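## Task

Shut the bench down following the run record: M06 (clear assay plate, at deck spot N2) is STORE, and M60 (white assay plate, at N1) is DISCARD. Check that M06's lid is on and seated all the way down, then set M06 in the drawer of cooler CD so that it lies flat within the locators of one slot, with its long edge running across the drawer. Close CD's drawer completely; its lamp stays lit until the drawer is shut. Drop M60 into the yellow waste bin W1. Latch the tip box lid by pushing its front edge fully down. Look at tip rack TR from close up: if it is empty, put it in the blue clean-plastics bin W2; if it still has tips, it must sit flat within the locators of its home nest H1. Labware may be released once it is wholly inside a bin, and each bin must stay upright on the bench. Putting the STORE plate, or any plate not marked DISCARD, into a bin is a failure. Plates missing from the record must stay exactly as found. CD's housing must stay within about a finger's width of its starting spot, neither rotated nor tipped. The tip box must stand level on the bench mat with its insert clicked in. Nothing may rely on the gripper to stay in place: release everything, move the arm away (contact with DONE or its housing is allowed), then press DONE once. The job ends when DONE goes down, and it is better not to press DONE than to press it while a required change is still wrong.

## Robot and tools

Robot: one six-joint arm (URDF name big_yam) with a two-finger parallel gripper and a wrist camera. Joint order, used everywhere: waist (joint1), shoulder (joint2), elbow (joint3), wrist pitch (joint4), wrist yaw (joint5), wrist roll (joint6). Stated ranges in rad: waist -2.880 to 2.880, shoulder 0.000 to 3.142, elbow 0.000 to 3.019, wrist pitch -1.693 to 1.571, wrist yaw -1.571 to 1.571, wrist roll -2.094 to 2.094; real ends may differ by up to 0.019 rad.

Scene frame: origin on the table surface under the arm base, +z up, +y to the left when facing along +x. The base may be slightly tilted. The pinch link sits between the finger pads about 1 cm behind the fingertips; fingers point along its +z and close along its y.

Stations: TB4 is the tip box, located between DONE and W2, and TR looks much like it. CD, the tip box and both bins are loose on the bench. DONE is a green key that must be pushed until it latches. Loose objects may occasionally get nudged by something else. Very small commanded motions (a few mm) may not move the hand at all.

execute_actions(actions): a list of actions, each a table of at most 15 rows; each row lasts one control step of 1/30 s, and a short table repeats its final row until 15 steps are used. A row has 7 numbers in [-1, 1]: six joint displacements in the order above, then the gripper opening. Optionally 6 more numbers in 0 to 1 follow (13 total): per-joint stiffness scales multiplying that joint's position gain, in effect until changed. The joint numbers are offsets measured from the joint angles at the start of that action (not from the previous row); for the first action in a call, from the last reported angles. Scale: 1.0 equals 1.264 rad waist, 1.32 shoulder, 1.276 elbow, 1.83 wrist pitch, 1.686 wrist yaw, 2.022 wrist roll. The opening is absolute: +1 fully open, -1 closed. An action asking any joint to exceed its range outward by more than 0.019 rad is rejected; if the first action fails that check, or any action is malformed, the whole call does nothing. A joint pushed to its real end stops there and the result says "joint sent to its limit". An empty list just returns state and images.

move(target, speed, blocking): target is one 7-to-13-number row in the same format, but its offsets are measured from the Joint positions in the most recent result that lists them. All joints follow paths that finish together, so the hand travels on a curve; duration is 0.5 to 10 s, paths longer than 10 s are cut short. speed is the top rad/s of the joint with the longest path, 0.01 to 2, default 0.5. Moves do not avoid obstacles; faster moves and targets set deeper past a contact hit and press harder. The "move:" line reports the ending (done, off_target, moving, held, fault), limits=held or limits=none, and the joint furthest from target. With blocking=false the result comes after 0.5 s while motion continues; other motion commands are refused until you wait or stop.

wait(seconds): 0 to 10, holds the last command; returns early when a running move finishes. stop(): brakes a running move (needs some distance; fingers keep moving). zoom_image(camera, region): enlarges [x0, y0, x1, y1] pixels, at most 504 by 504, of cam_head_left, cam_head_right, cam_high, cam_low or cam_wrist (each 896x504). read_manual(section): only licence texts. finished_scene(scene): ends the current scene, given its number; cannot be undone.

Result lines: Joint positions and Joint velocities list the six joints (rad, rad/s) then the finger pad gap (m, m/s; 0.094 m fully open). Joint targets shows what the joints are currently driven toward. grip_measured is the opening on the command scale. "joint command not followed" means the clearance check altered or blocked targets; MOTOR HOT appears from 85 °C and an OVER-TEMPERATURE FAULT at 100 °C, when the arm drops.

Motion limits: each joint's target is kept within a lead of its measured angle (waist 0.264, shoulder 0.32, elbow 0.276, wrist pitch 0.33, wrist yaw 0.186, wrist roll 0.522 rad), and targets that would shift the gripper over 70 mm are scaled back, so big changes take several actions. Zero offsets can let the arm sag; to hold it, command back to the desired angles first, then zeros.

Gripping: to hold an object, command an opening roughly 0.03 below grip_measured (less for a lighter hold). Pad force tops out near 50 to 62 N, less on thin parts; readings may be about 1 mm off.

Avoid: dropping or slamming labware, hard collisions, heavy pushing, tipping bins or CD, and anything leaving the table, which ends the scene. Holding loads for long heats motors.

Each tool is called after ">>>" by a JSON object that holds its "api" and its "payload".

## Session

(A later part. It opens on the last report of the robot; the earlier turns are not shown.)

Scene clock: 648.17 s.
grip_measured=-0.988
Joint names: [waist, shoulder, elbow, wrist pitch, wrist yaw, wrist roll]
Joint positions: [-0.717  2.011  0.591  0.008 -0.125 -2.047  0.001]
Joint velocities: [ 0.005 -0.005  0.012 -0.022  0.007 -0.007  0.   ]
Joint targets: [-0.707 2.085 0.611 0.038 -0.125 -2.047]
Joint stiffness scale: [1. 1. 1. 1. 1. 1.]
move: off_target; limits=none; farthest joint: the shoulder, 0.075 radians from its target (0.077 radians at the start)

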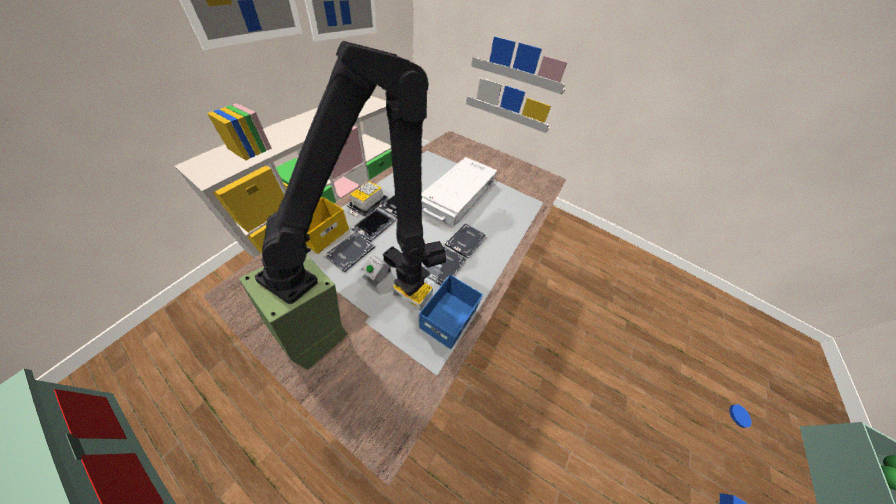

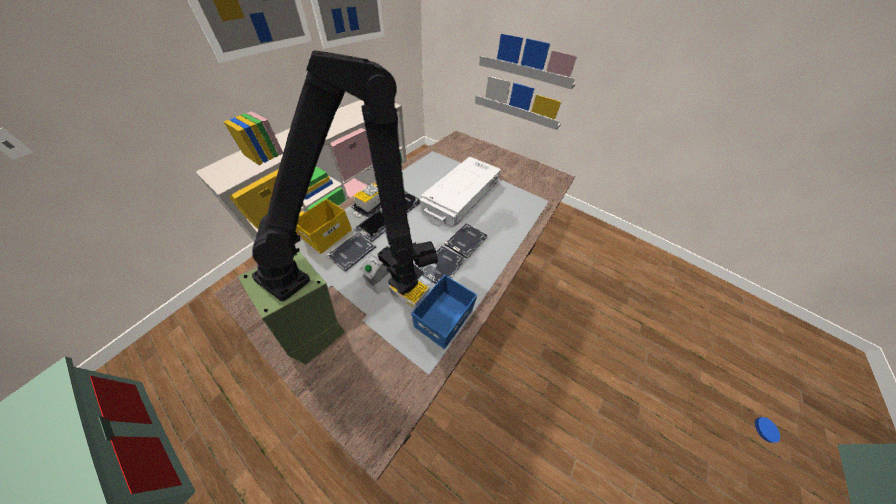

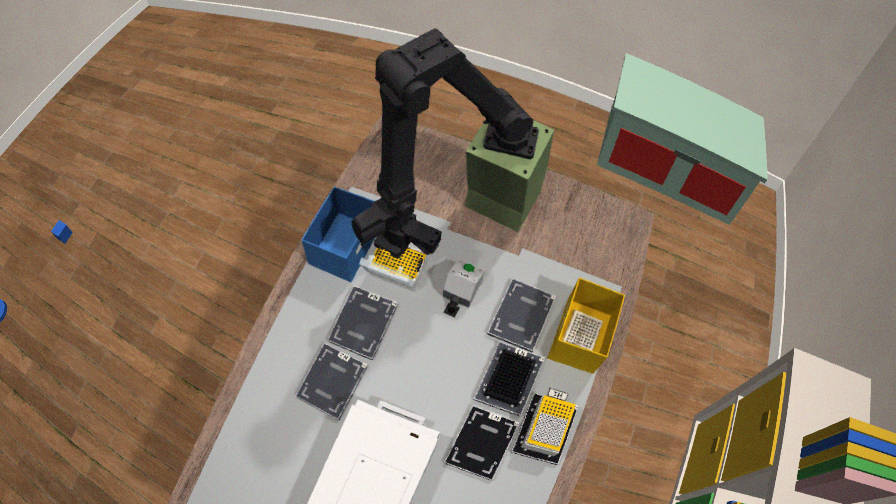

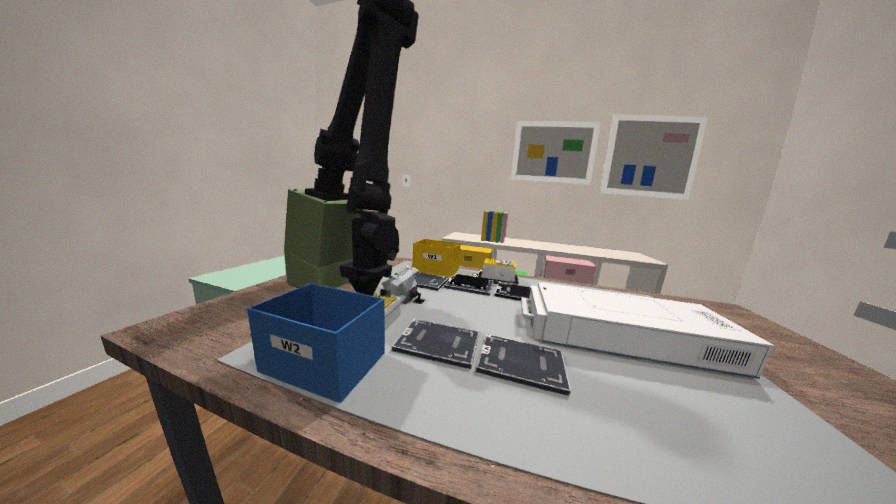

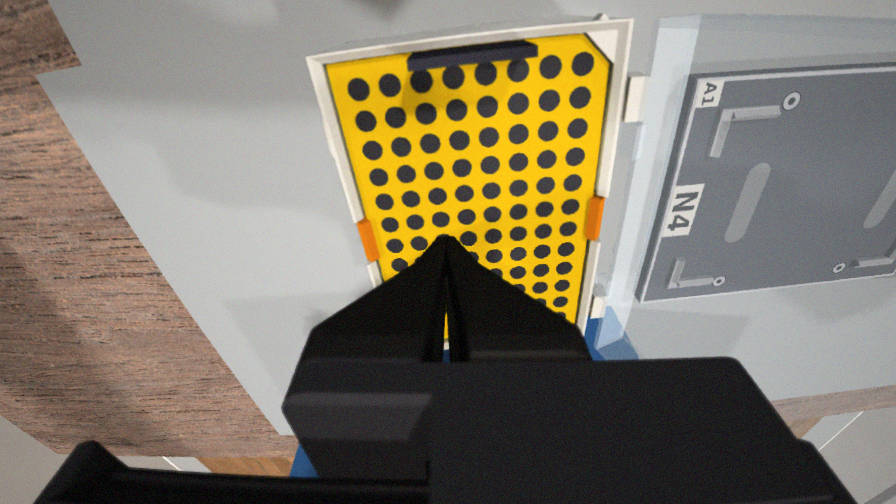

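>>> {"api": "move", "payload": {"target": [-0.03,-0.366,-0.043,-0.255,0,0,-1], "speed": 0.35}}

>>> {"api": "move", "payload": {"target": [0.175,0.085,0.22,-0.075,0.02,0.055,-1], "speed": 0.4}}

Scene clock: 657.83 s.
grip_measured=-0.988
Joint names: [waist, shoulder, elbow, wrist pitch, wrist yaw, wrist roll]
Joint positions: [-0.744  1.528  0.543 -0.443 -0.125 -2.047  0.001]
Joint velocities: [ 0.005 -0.005 -0.012  0.012 -0.051  0.037 -0.001]
Joint targets: [-0.755 1.528 0.536 -0.459 -0.125 -2.047]
Joint stiffness scale: [1. 1. 1. 1. 1. 1.]
move: done; limits=none; farthest joint: the wrist pitch, 0.016 radians from its target (0.466 radians at the start)

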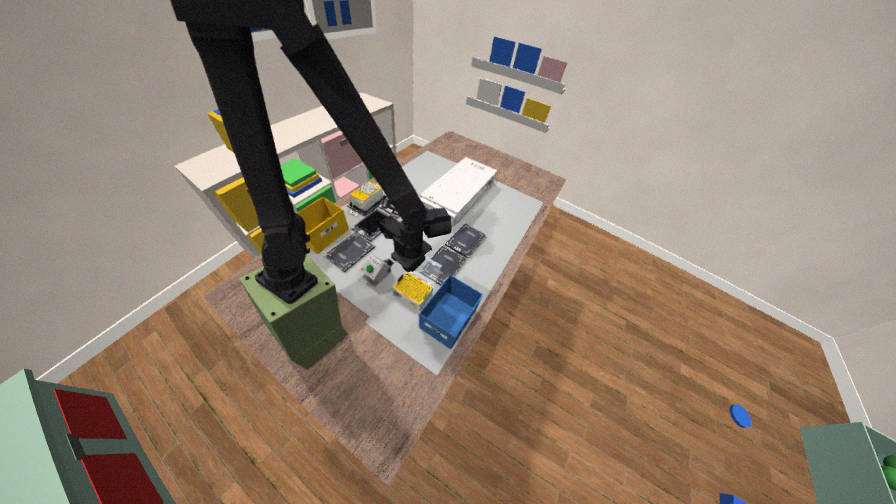

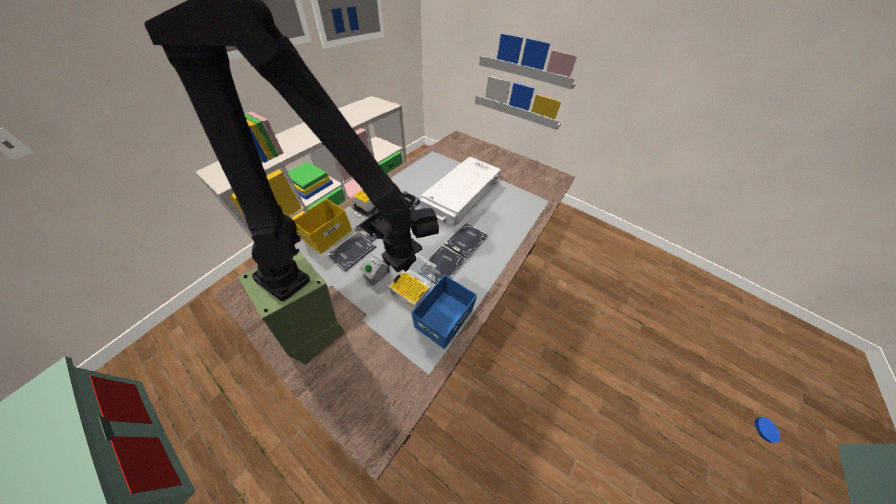

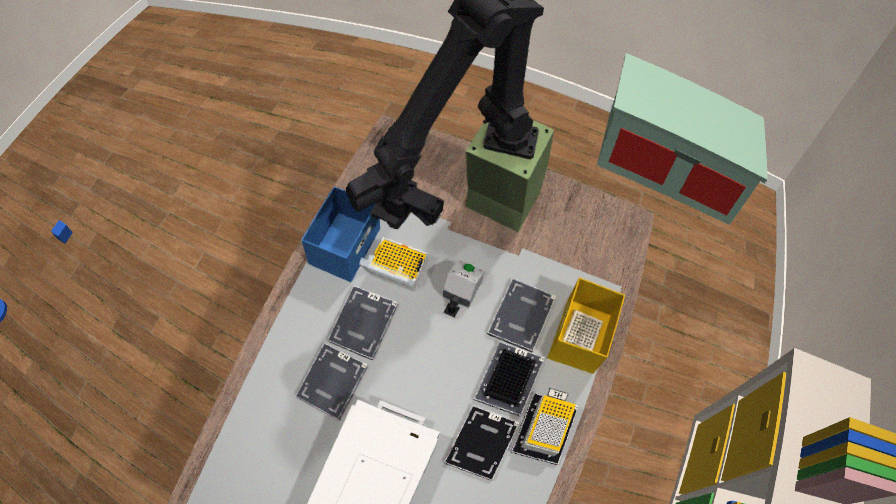

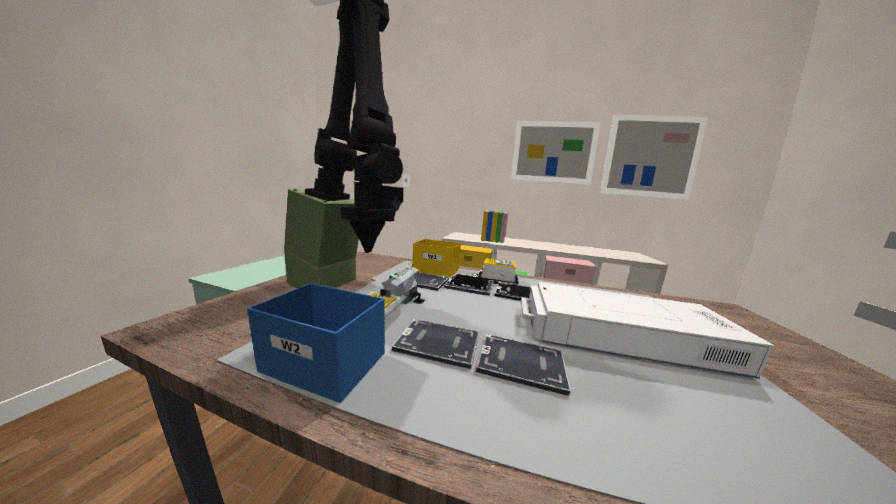

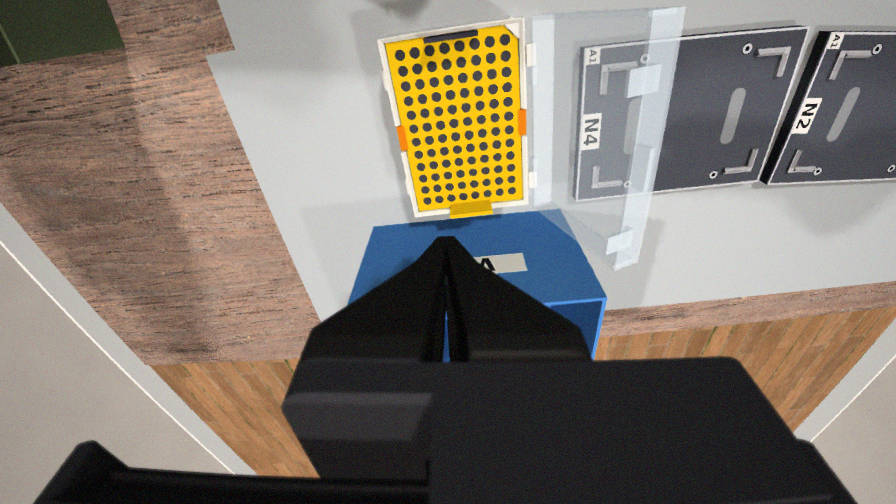

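Scene clock: 659.13 s.
grip_measured=-0.988
Joint names: [waist, shoulder, elbow, wrist pitch, wrist yaw, wrist roll]
Joint positions: [-0.526  1.619  0.804 -0.564 -0.094 -1.952  0.001]
Joint velocities: [ 0.005 -0.005  0.012  0.007  0.007 -0.037 -0.001]
Joint targets: [-0.522 1.640 0.824 -0.580 -0.092 -1.936]
Joint stiffness scale: [1. 1. 1. 1. 1. 1.]
move: off_target; limits=none; farthest joint: the shoulder, 0.021 radians from its target (0.113 radians at the start)

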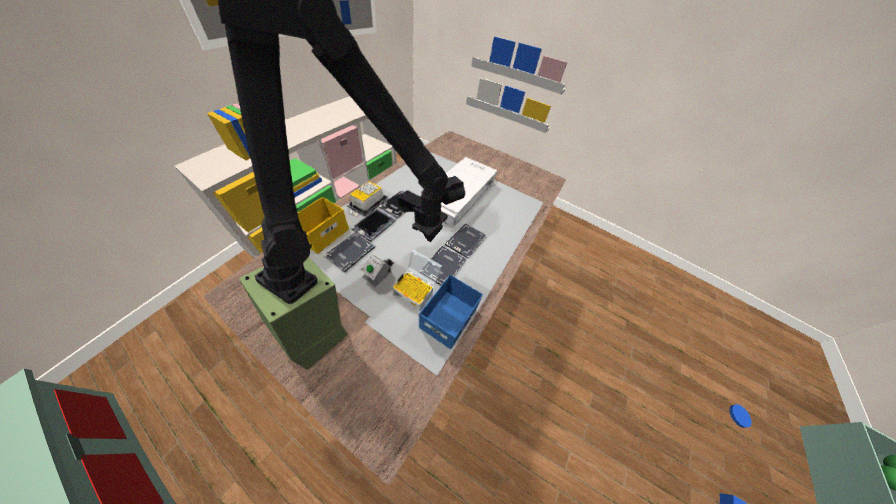

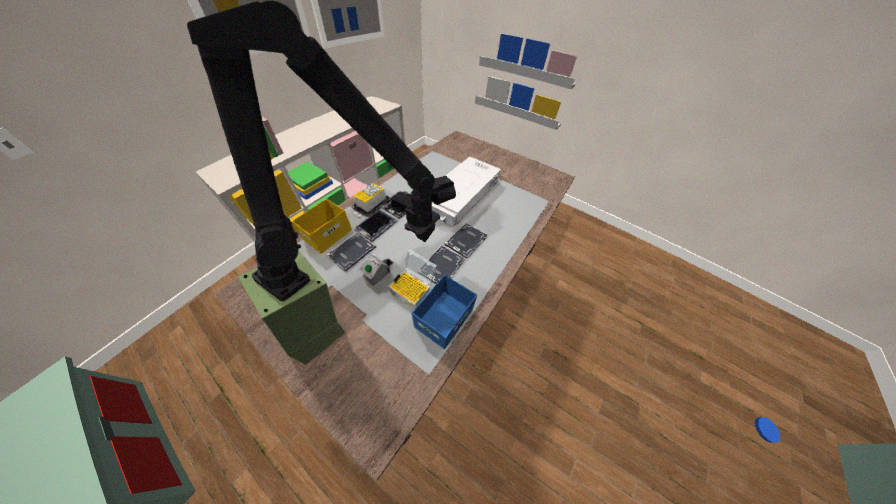

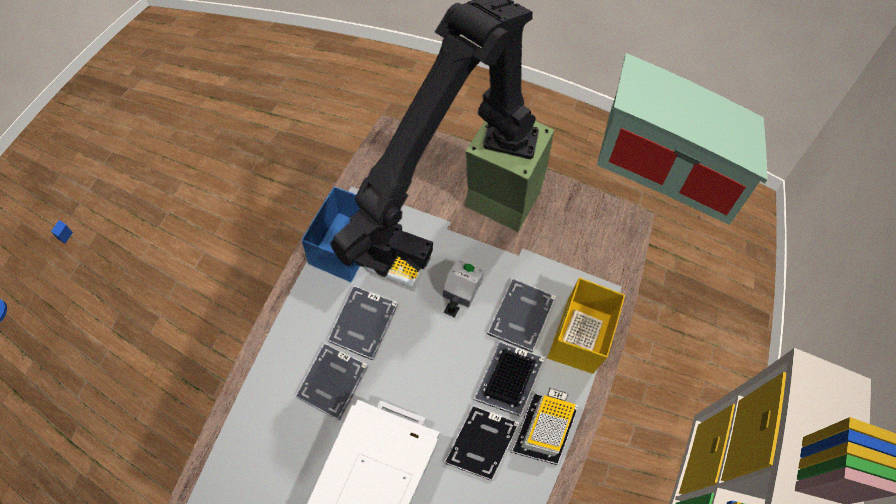

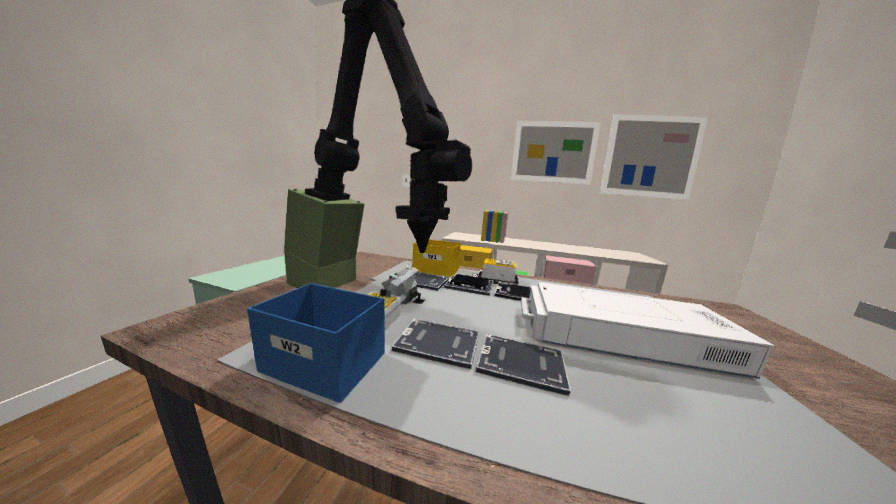

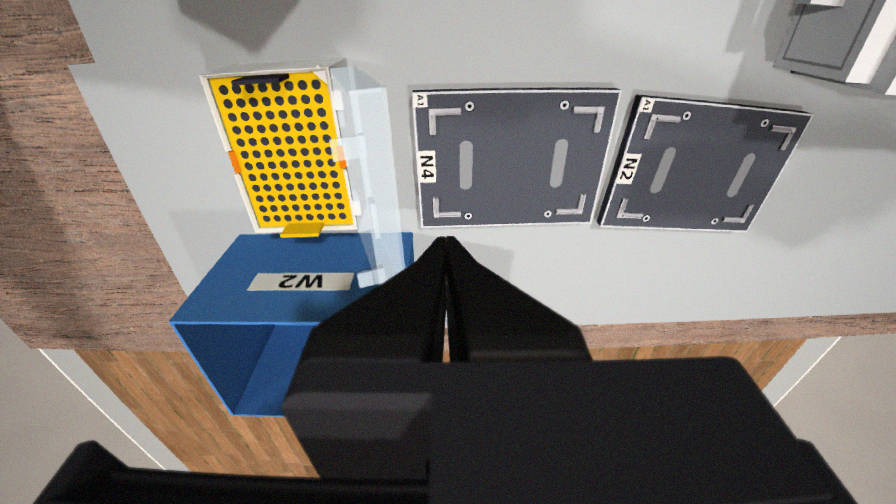

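>>> {"api": "move", "payload": {"target": [0.028,0.212,0.072,0.097,0,0,-1], "speed": 0.25}}

Scene clock: 663.07 s.
grip_measured=-0.988
Joint names: [waist, shoulder, elbow, wrist pitch, wrist yaw, wrist roll]
Joint positions: [-0.503  1.882  0.875 -0.404 -0.094 -1.951  0.001]
Joint velocities: [-0.015 -0.024 -0.007  0.002 -0.022 -0.022 -0.   ]
Joint targets: [-0.491 1.899 0.896 -0.387 -0.094 -1.951]
Joint stiffness scale: [1. 1. 1. 1. 1. 1.]
move: done; limits=none; farthest joint: the elbow, 0.020 radians from its target (0.091 radians at the start)

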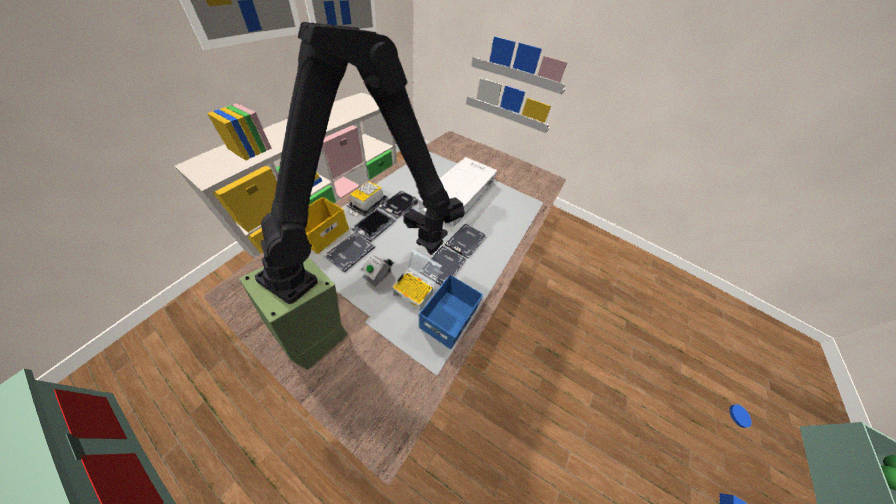

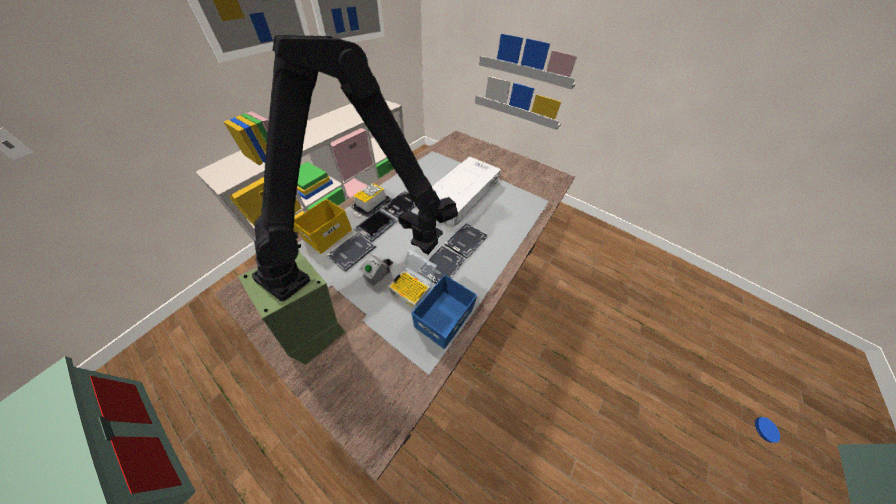

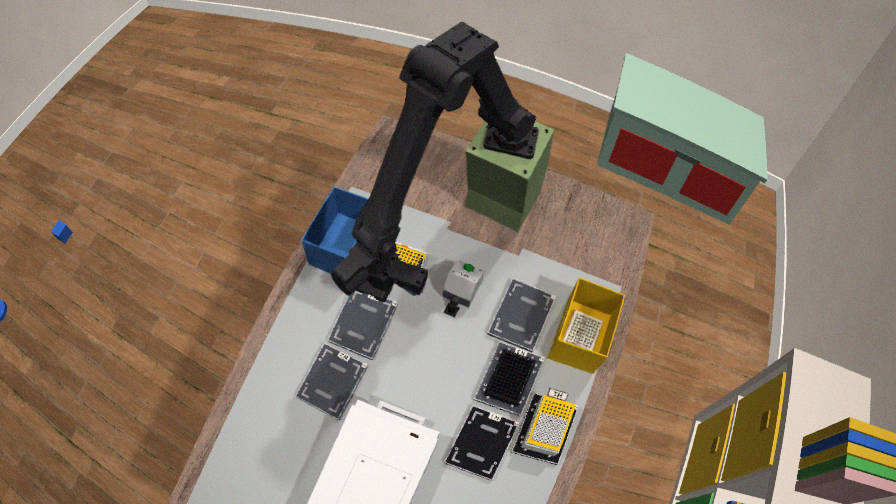

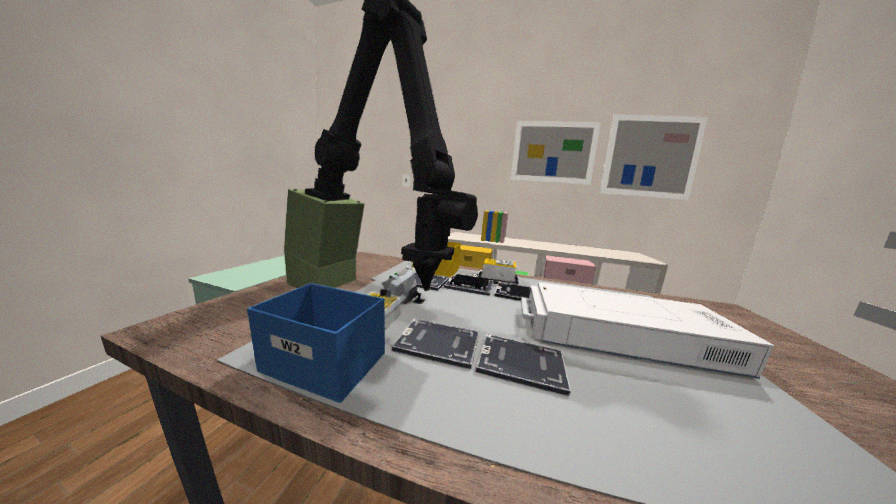

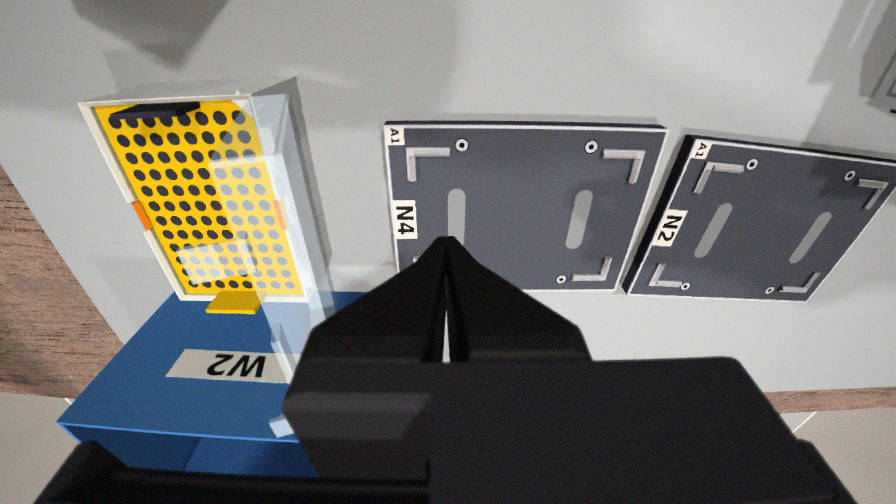

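>>> {"api": "move", "payload": {"target": [-0.122,-0.05,-0.2,0.108,-0.012,-0.05,-1], "speed": 0.08}}

Scene clock: 669.93 s.
grip_measured=-0.988
Joint names: [waist, shoulder, elbow, wrist pitch, wrist yaw, wrist roll]
Joint positions: [-0.646  1.826  0.626 -0.223 -0.112 -2.037  0.001]
Joint velocities: [-0.005 -0.005  0.002 -0.002 -0.051 -0.022 -0.   ]
Joint targets: [-0.657 1.816 0.620 -0.206 -0.115 -2.052]
Joint stiffness scale: [1. 1. 1. 1. 1. 1.]
move: done; limits=none; farthest joint: the wrist pitch, 0.016 radians from its target (0.198 radians at the start)

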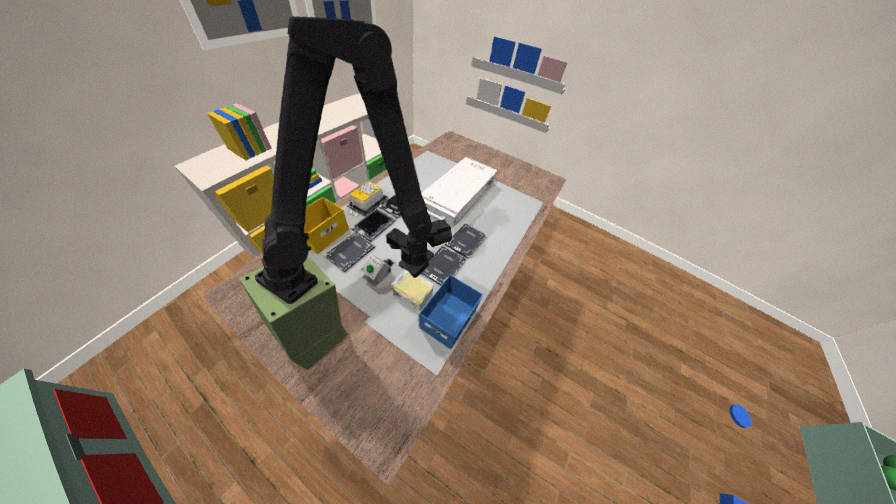

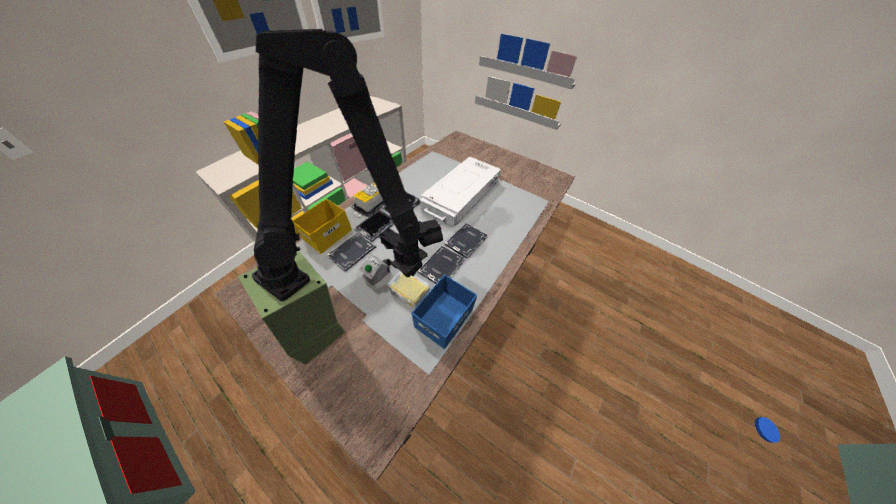

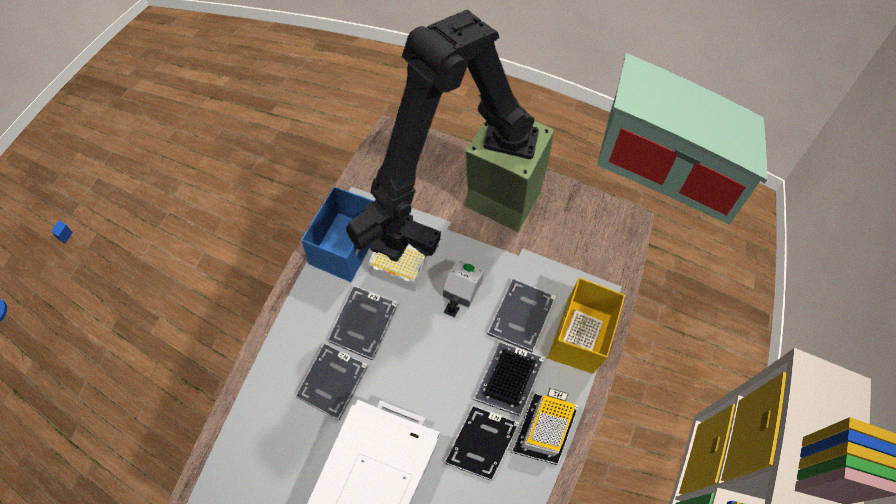

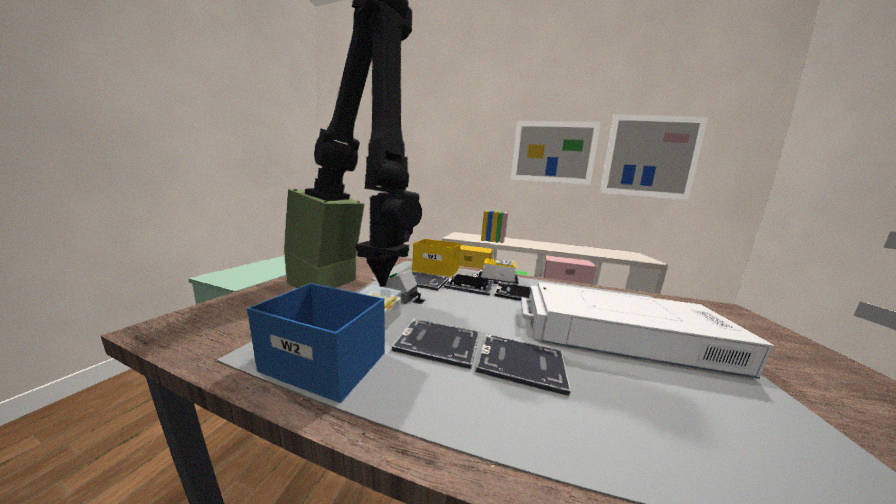

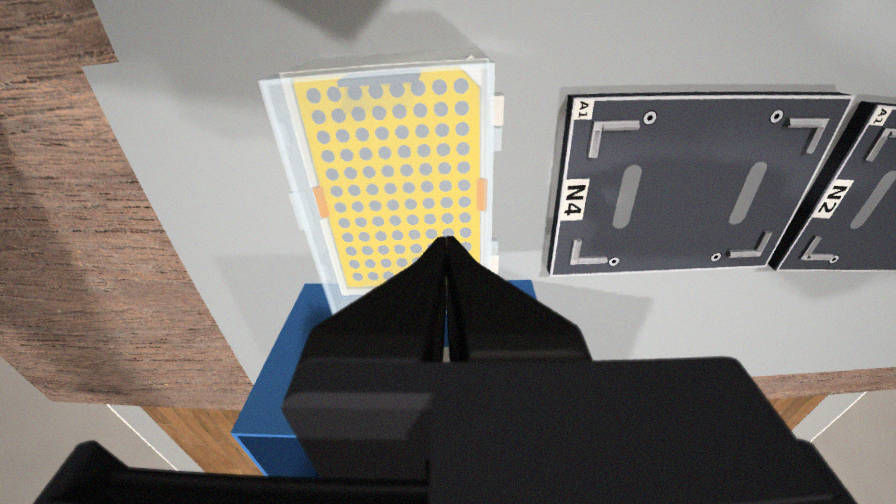

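>>> {"api": "move", "payload": {"target": [-0.099,0.028,-0.106,0.085,-0.012,-0.01,-1], "speed": 0.2}}

Scene clock: 674.10 s.
grip_measured=-0.988
Joint names: [waist, shoulder, elbow, wrist pitch, wrist yaw, wrist roll]
Joint positions: [-0.763  1.845  0.493 -0.084 -0.13  -2.042  0.001]
Joint velocities: [-0.005  0.005 -0.002 -0.007  0.037  0.037 -0.001]
Joint targets: [-0.771 1.862 0.491 -0.067 -0.132 -2.057]
Joint stiffness scale: [1. 1. 1. 1. 1. 1.]
move: done; limits=none; farthest joint: the shoulder, 0.018 radians from its target (0.037 radians at the start)

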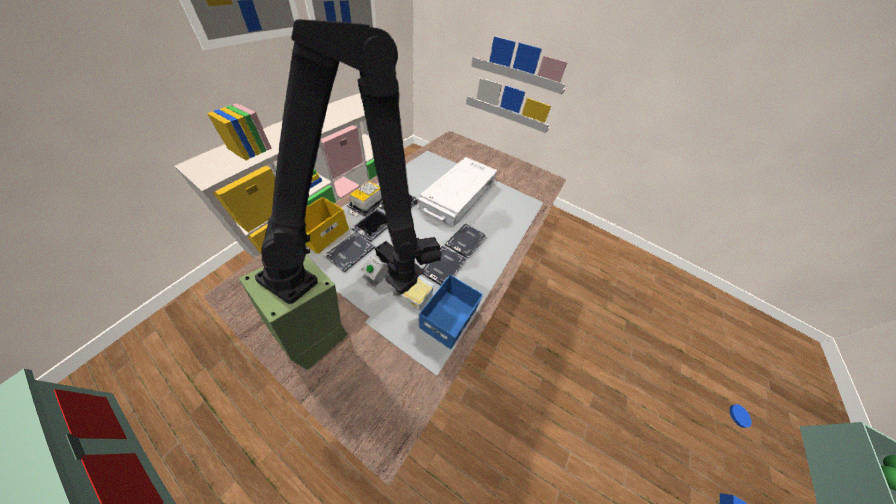

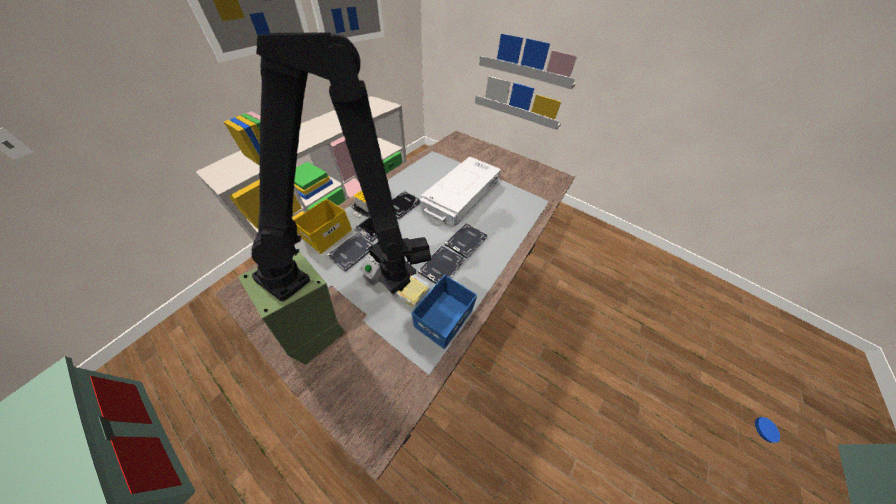

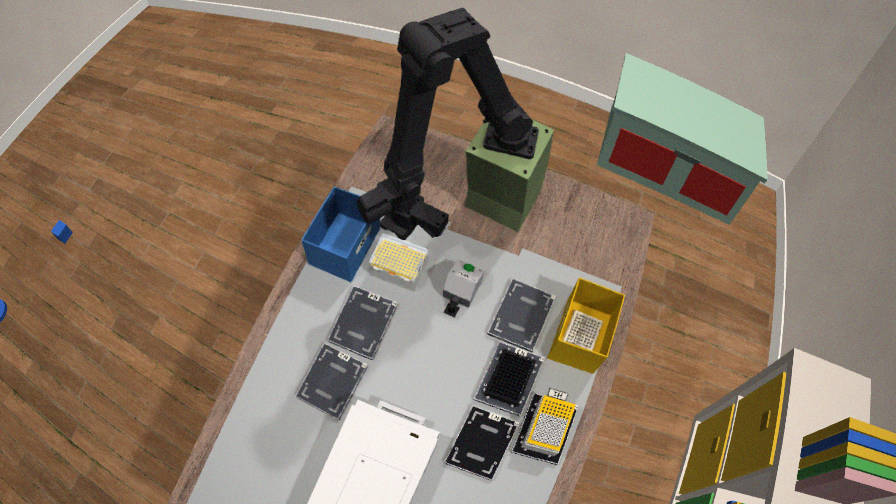

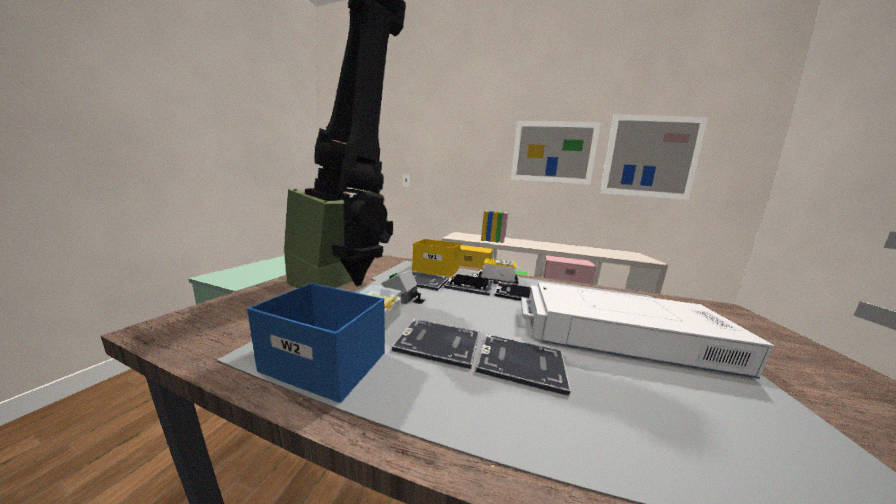

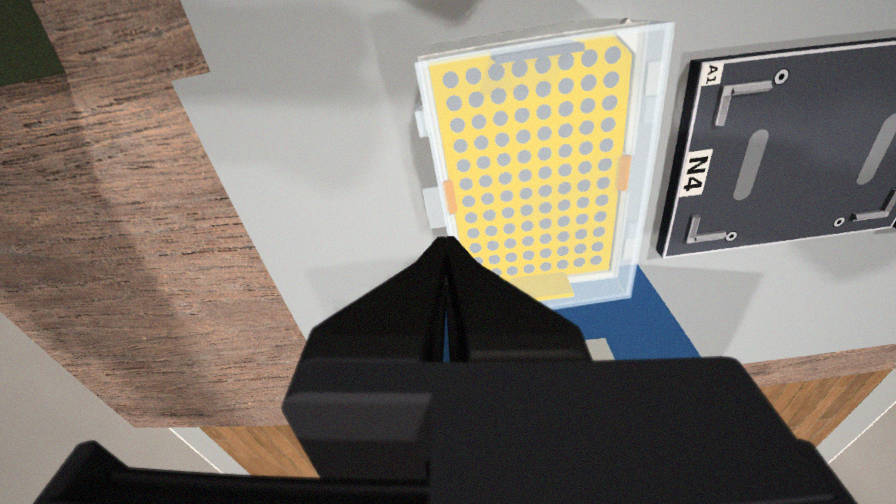

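>>> {"api": "move", "payload": {"target": [0.01,0.075,0.04,0.045,0,0,-1], "speed": 0.05}}

Scene clock: 680.57 s.
grip_measured=-0.988
Joint names: [waist, shoulder, elbow, wrist pitch, wrist yaw, wrist roll]
Joint positions: [-0.763  1.924  0.537 -0.018 -0.13  -2.042  0.001]
Joint velocities: [-0.015 -0.015 -0.002 -0.017 -0.022 -0.022 -0.001]
Joint targets: [-0.751 1.944 0.544 -0.001 -0.130 -2.042]
Joint stiffness scale: [1. 1. 1. 1. 1. 1.]
move: done; limits=none; farthest joint: the shoulder, 0.020 radians from its target (0.099 radians at the start)

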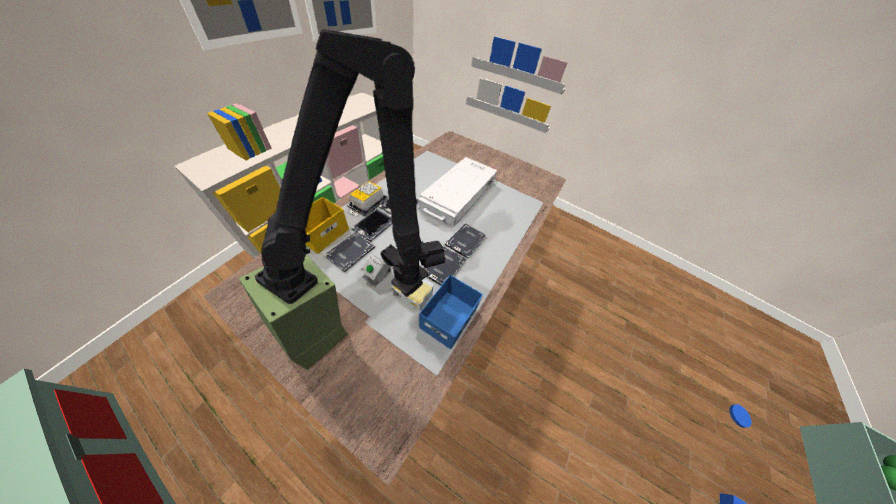

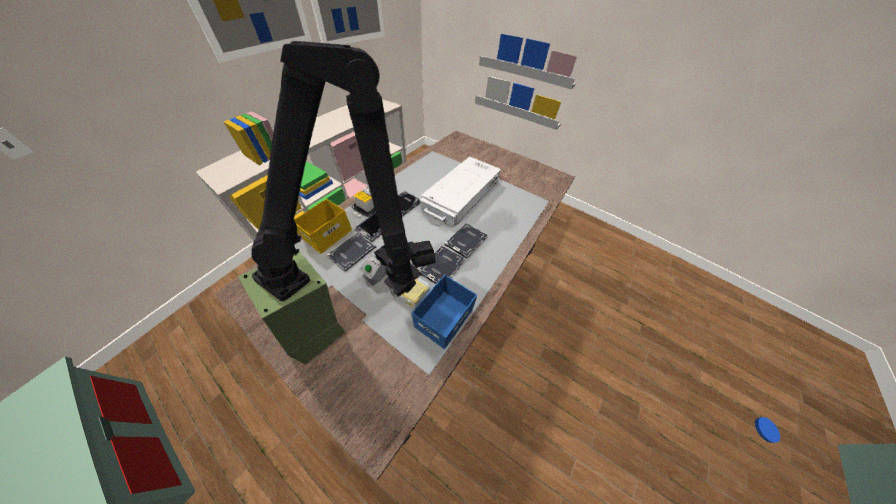

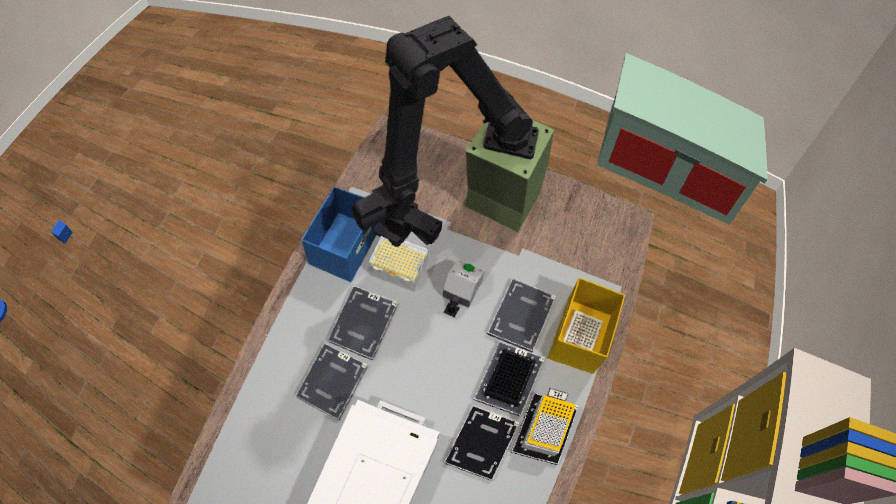

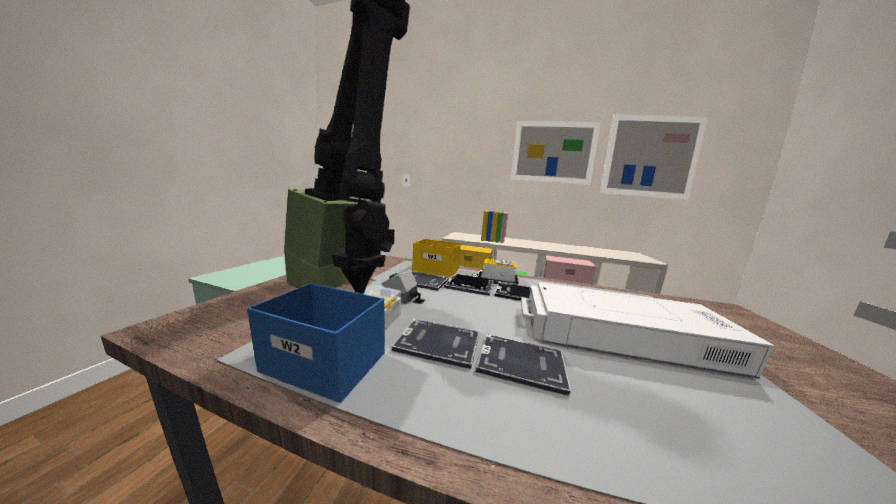

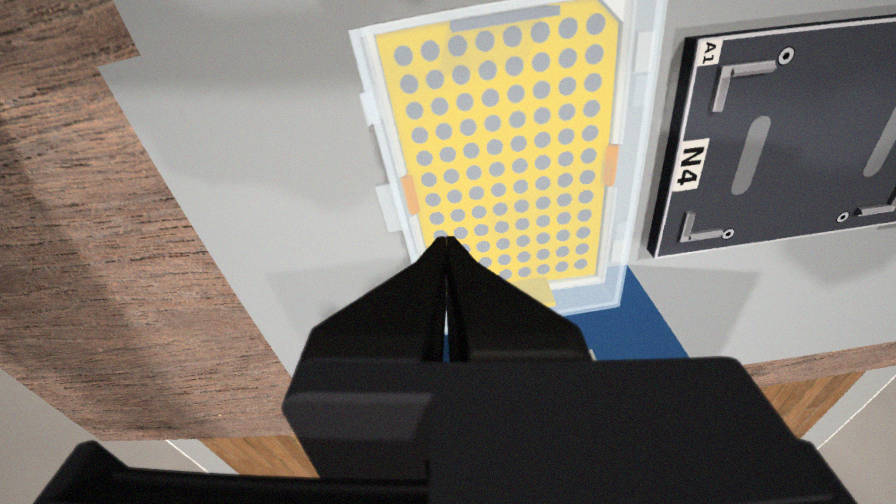

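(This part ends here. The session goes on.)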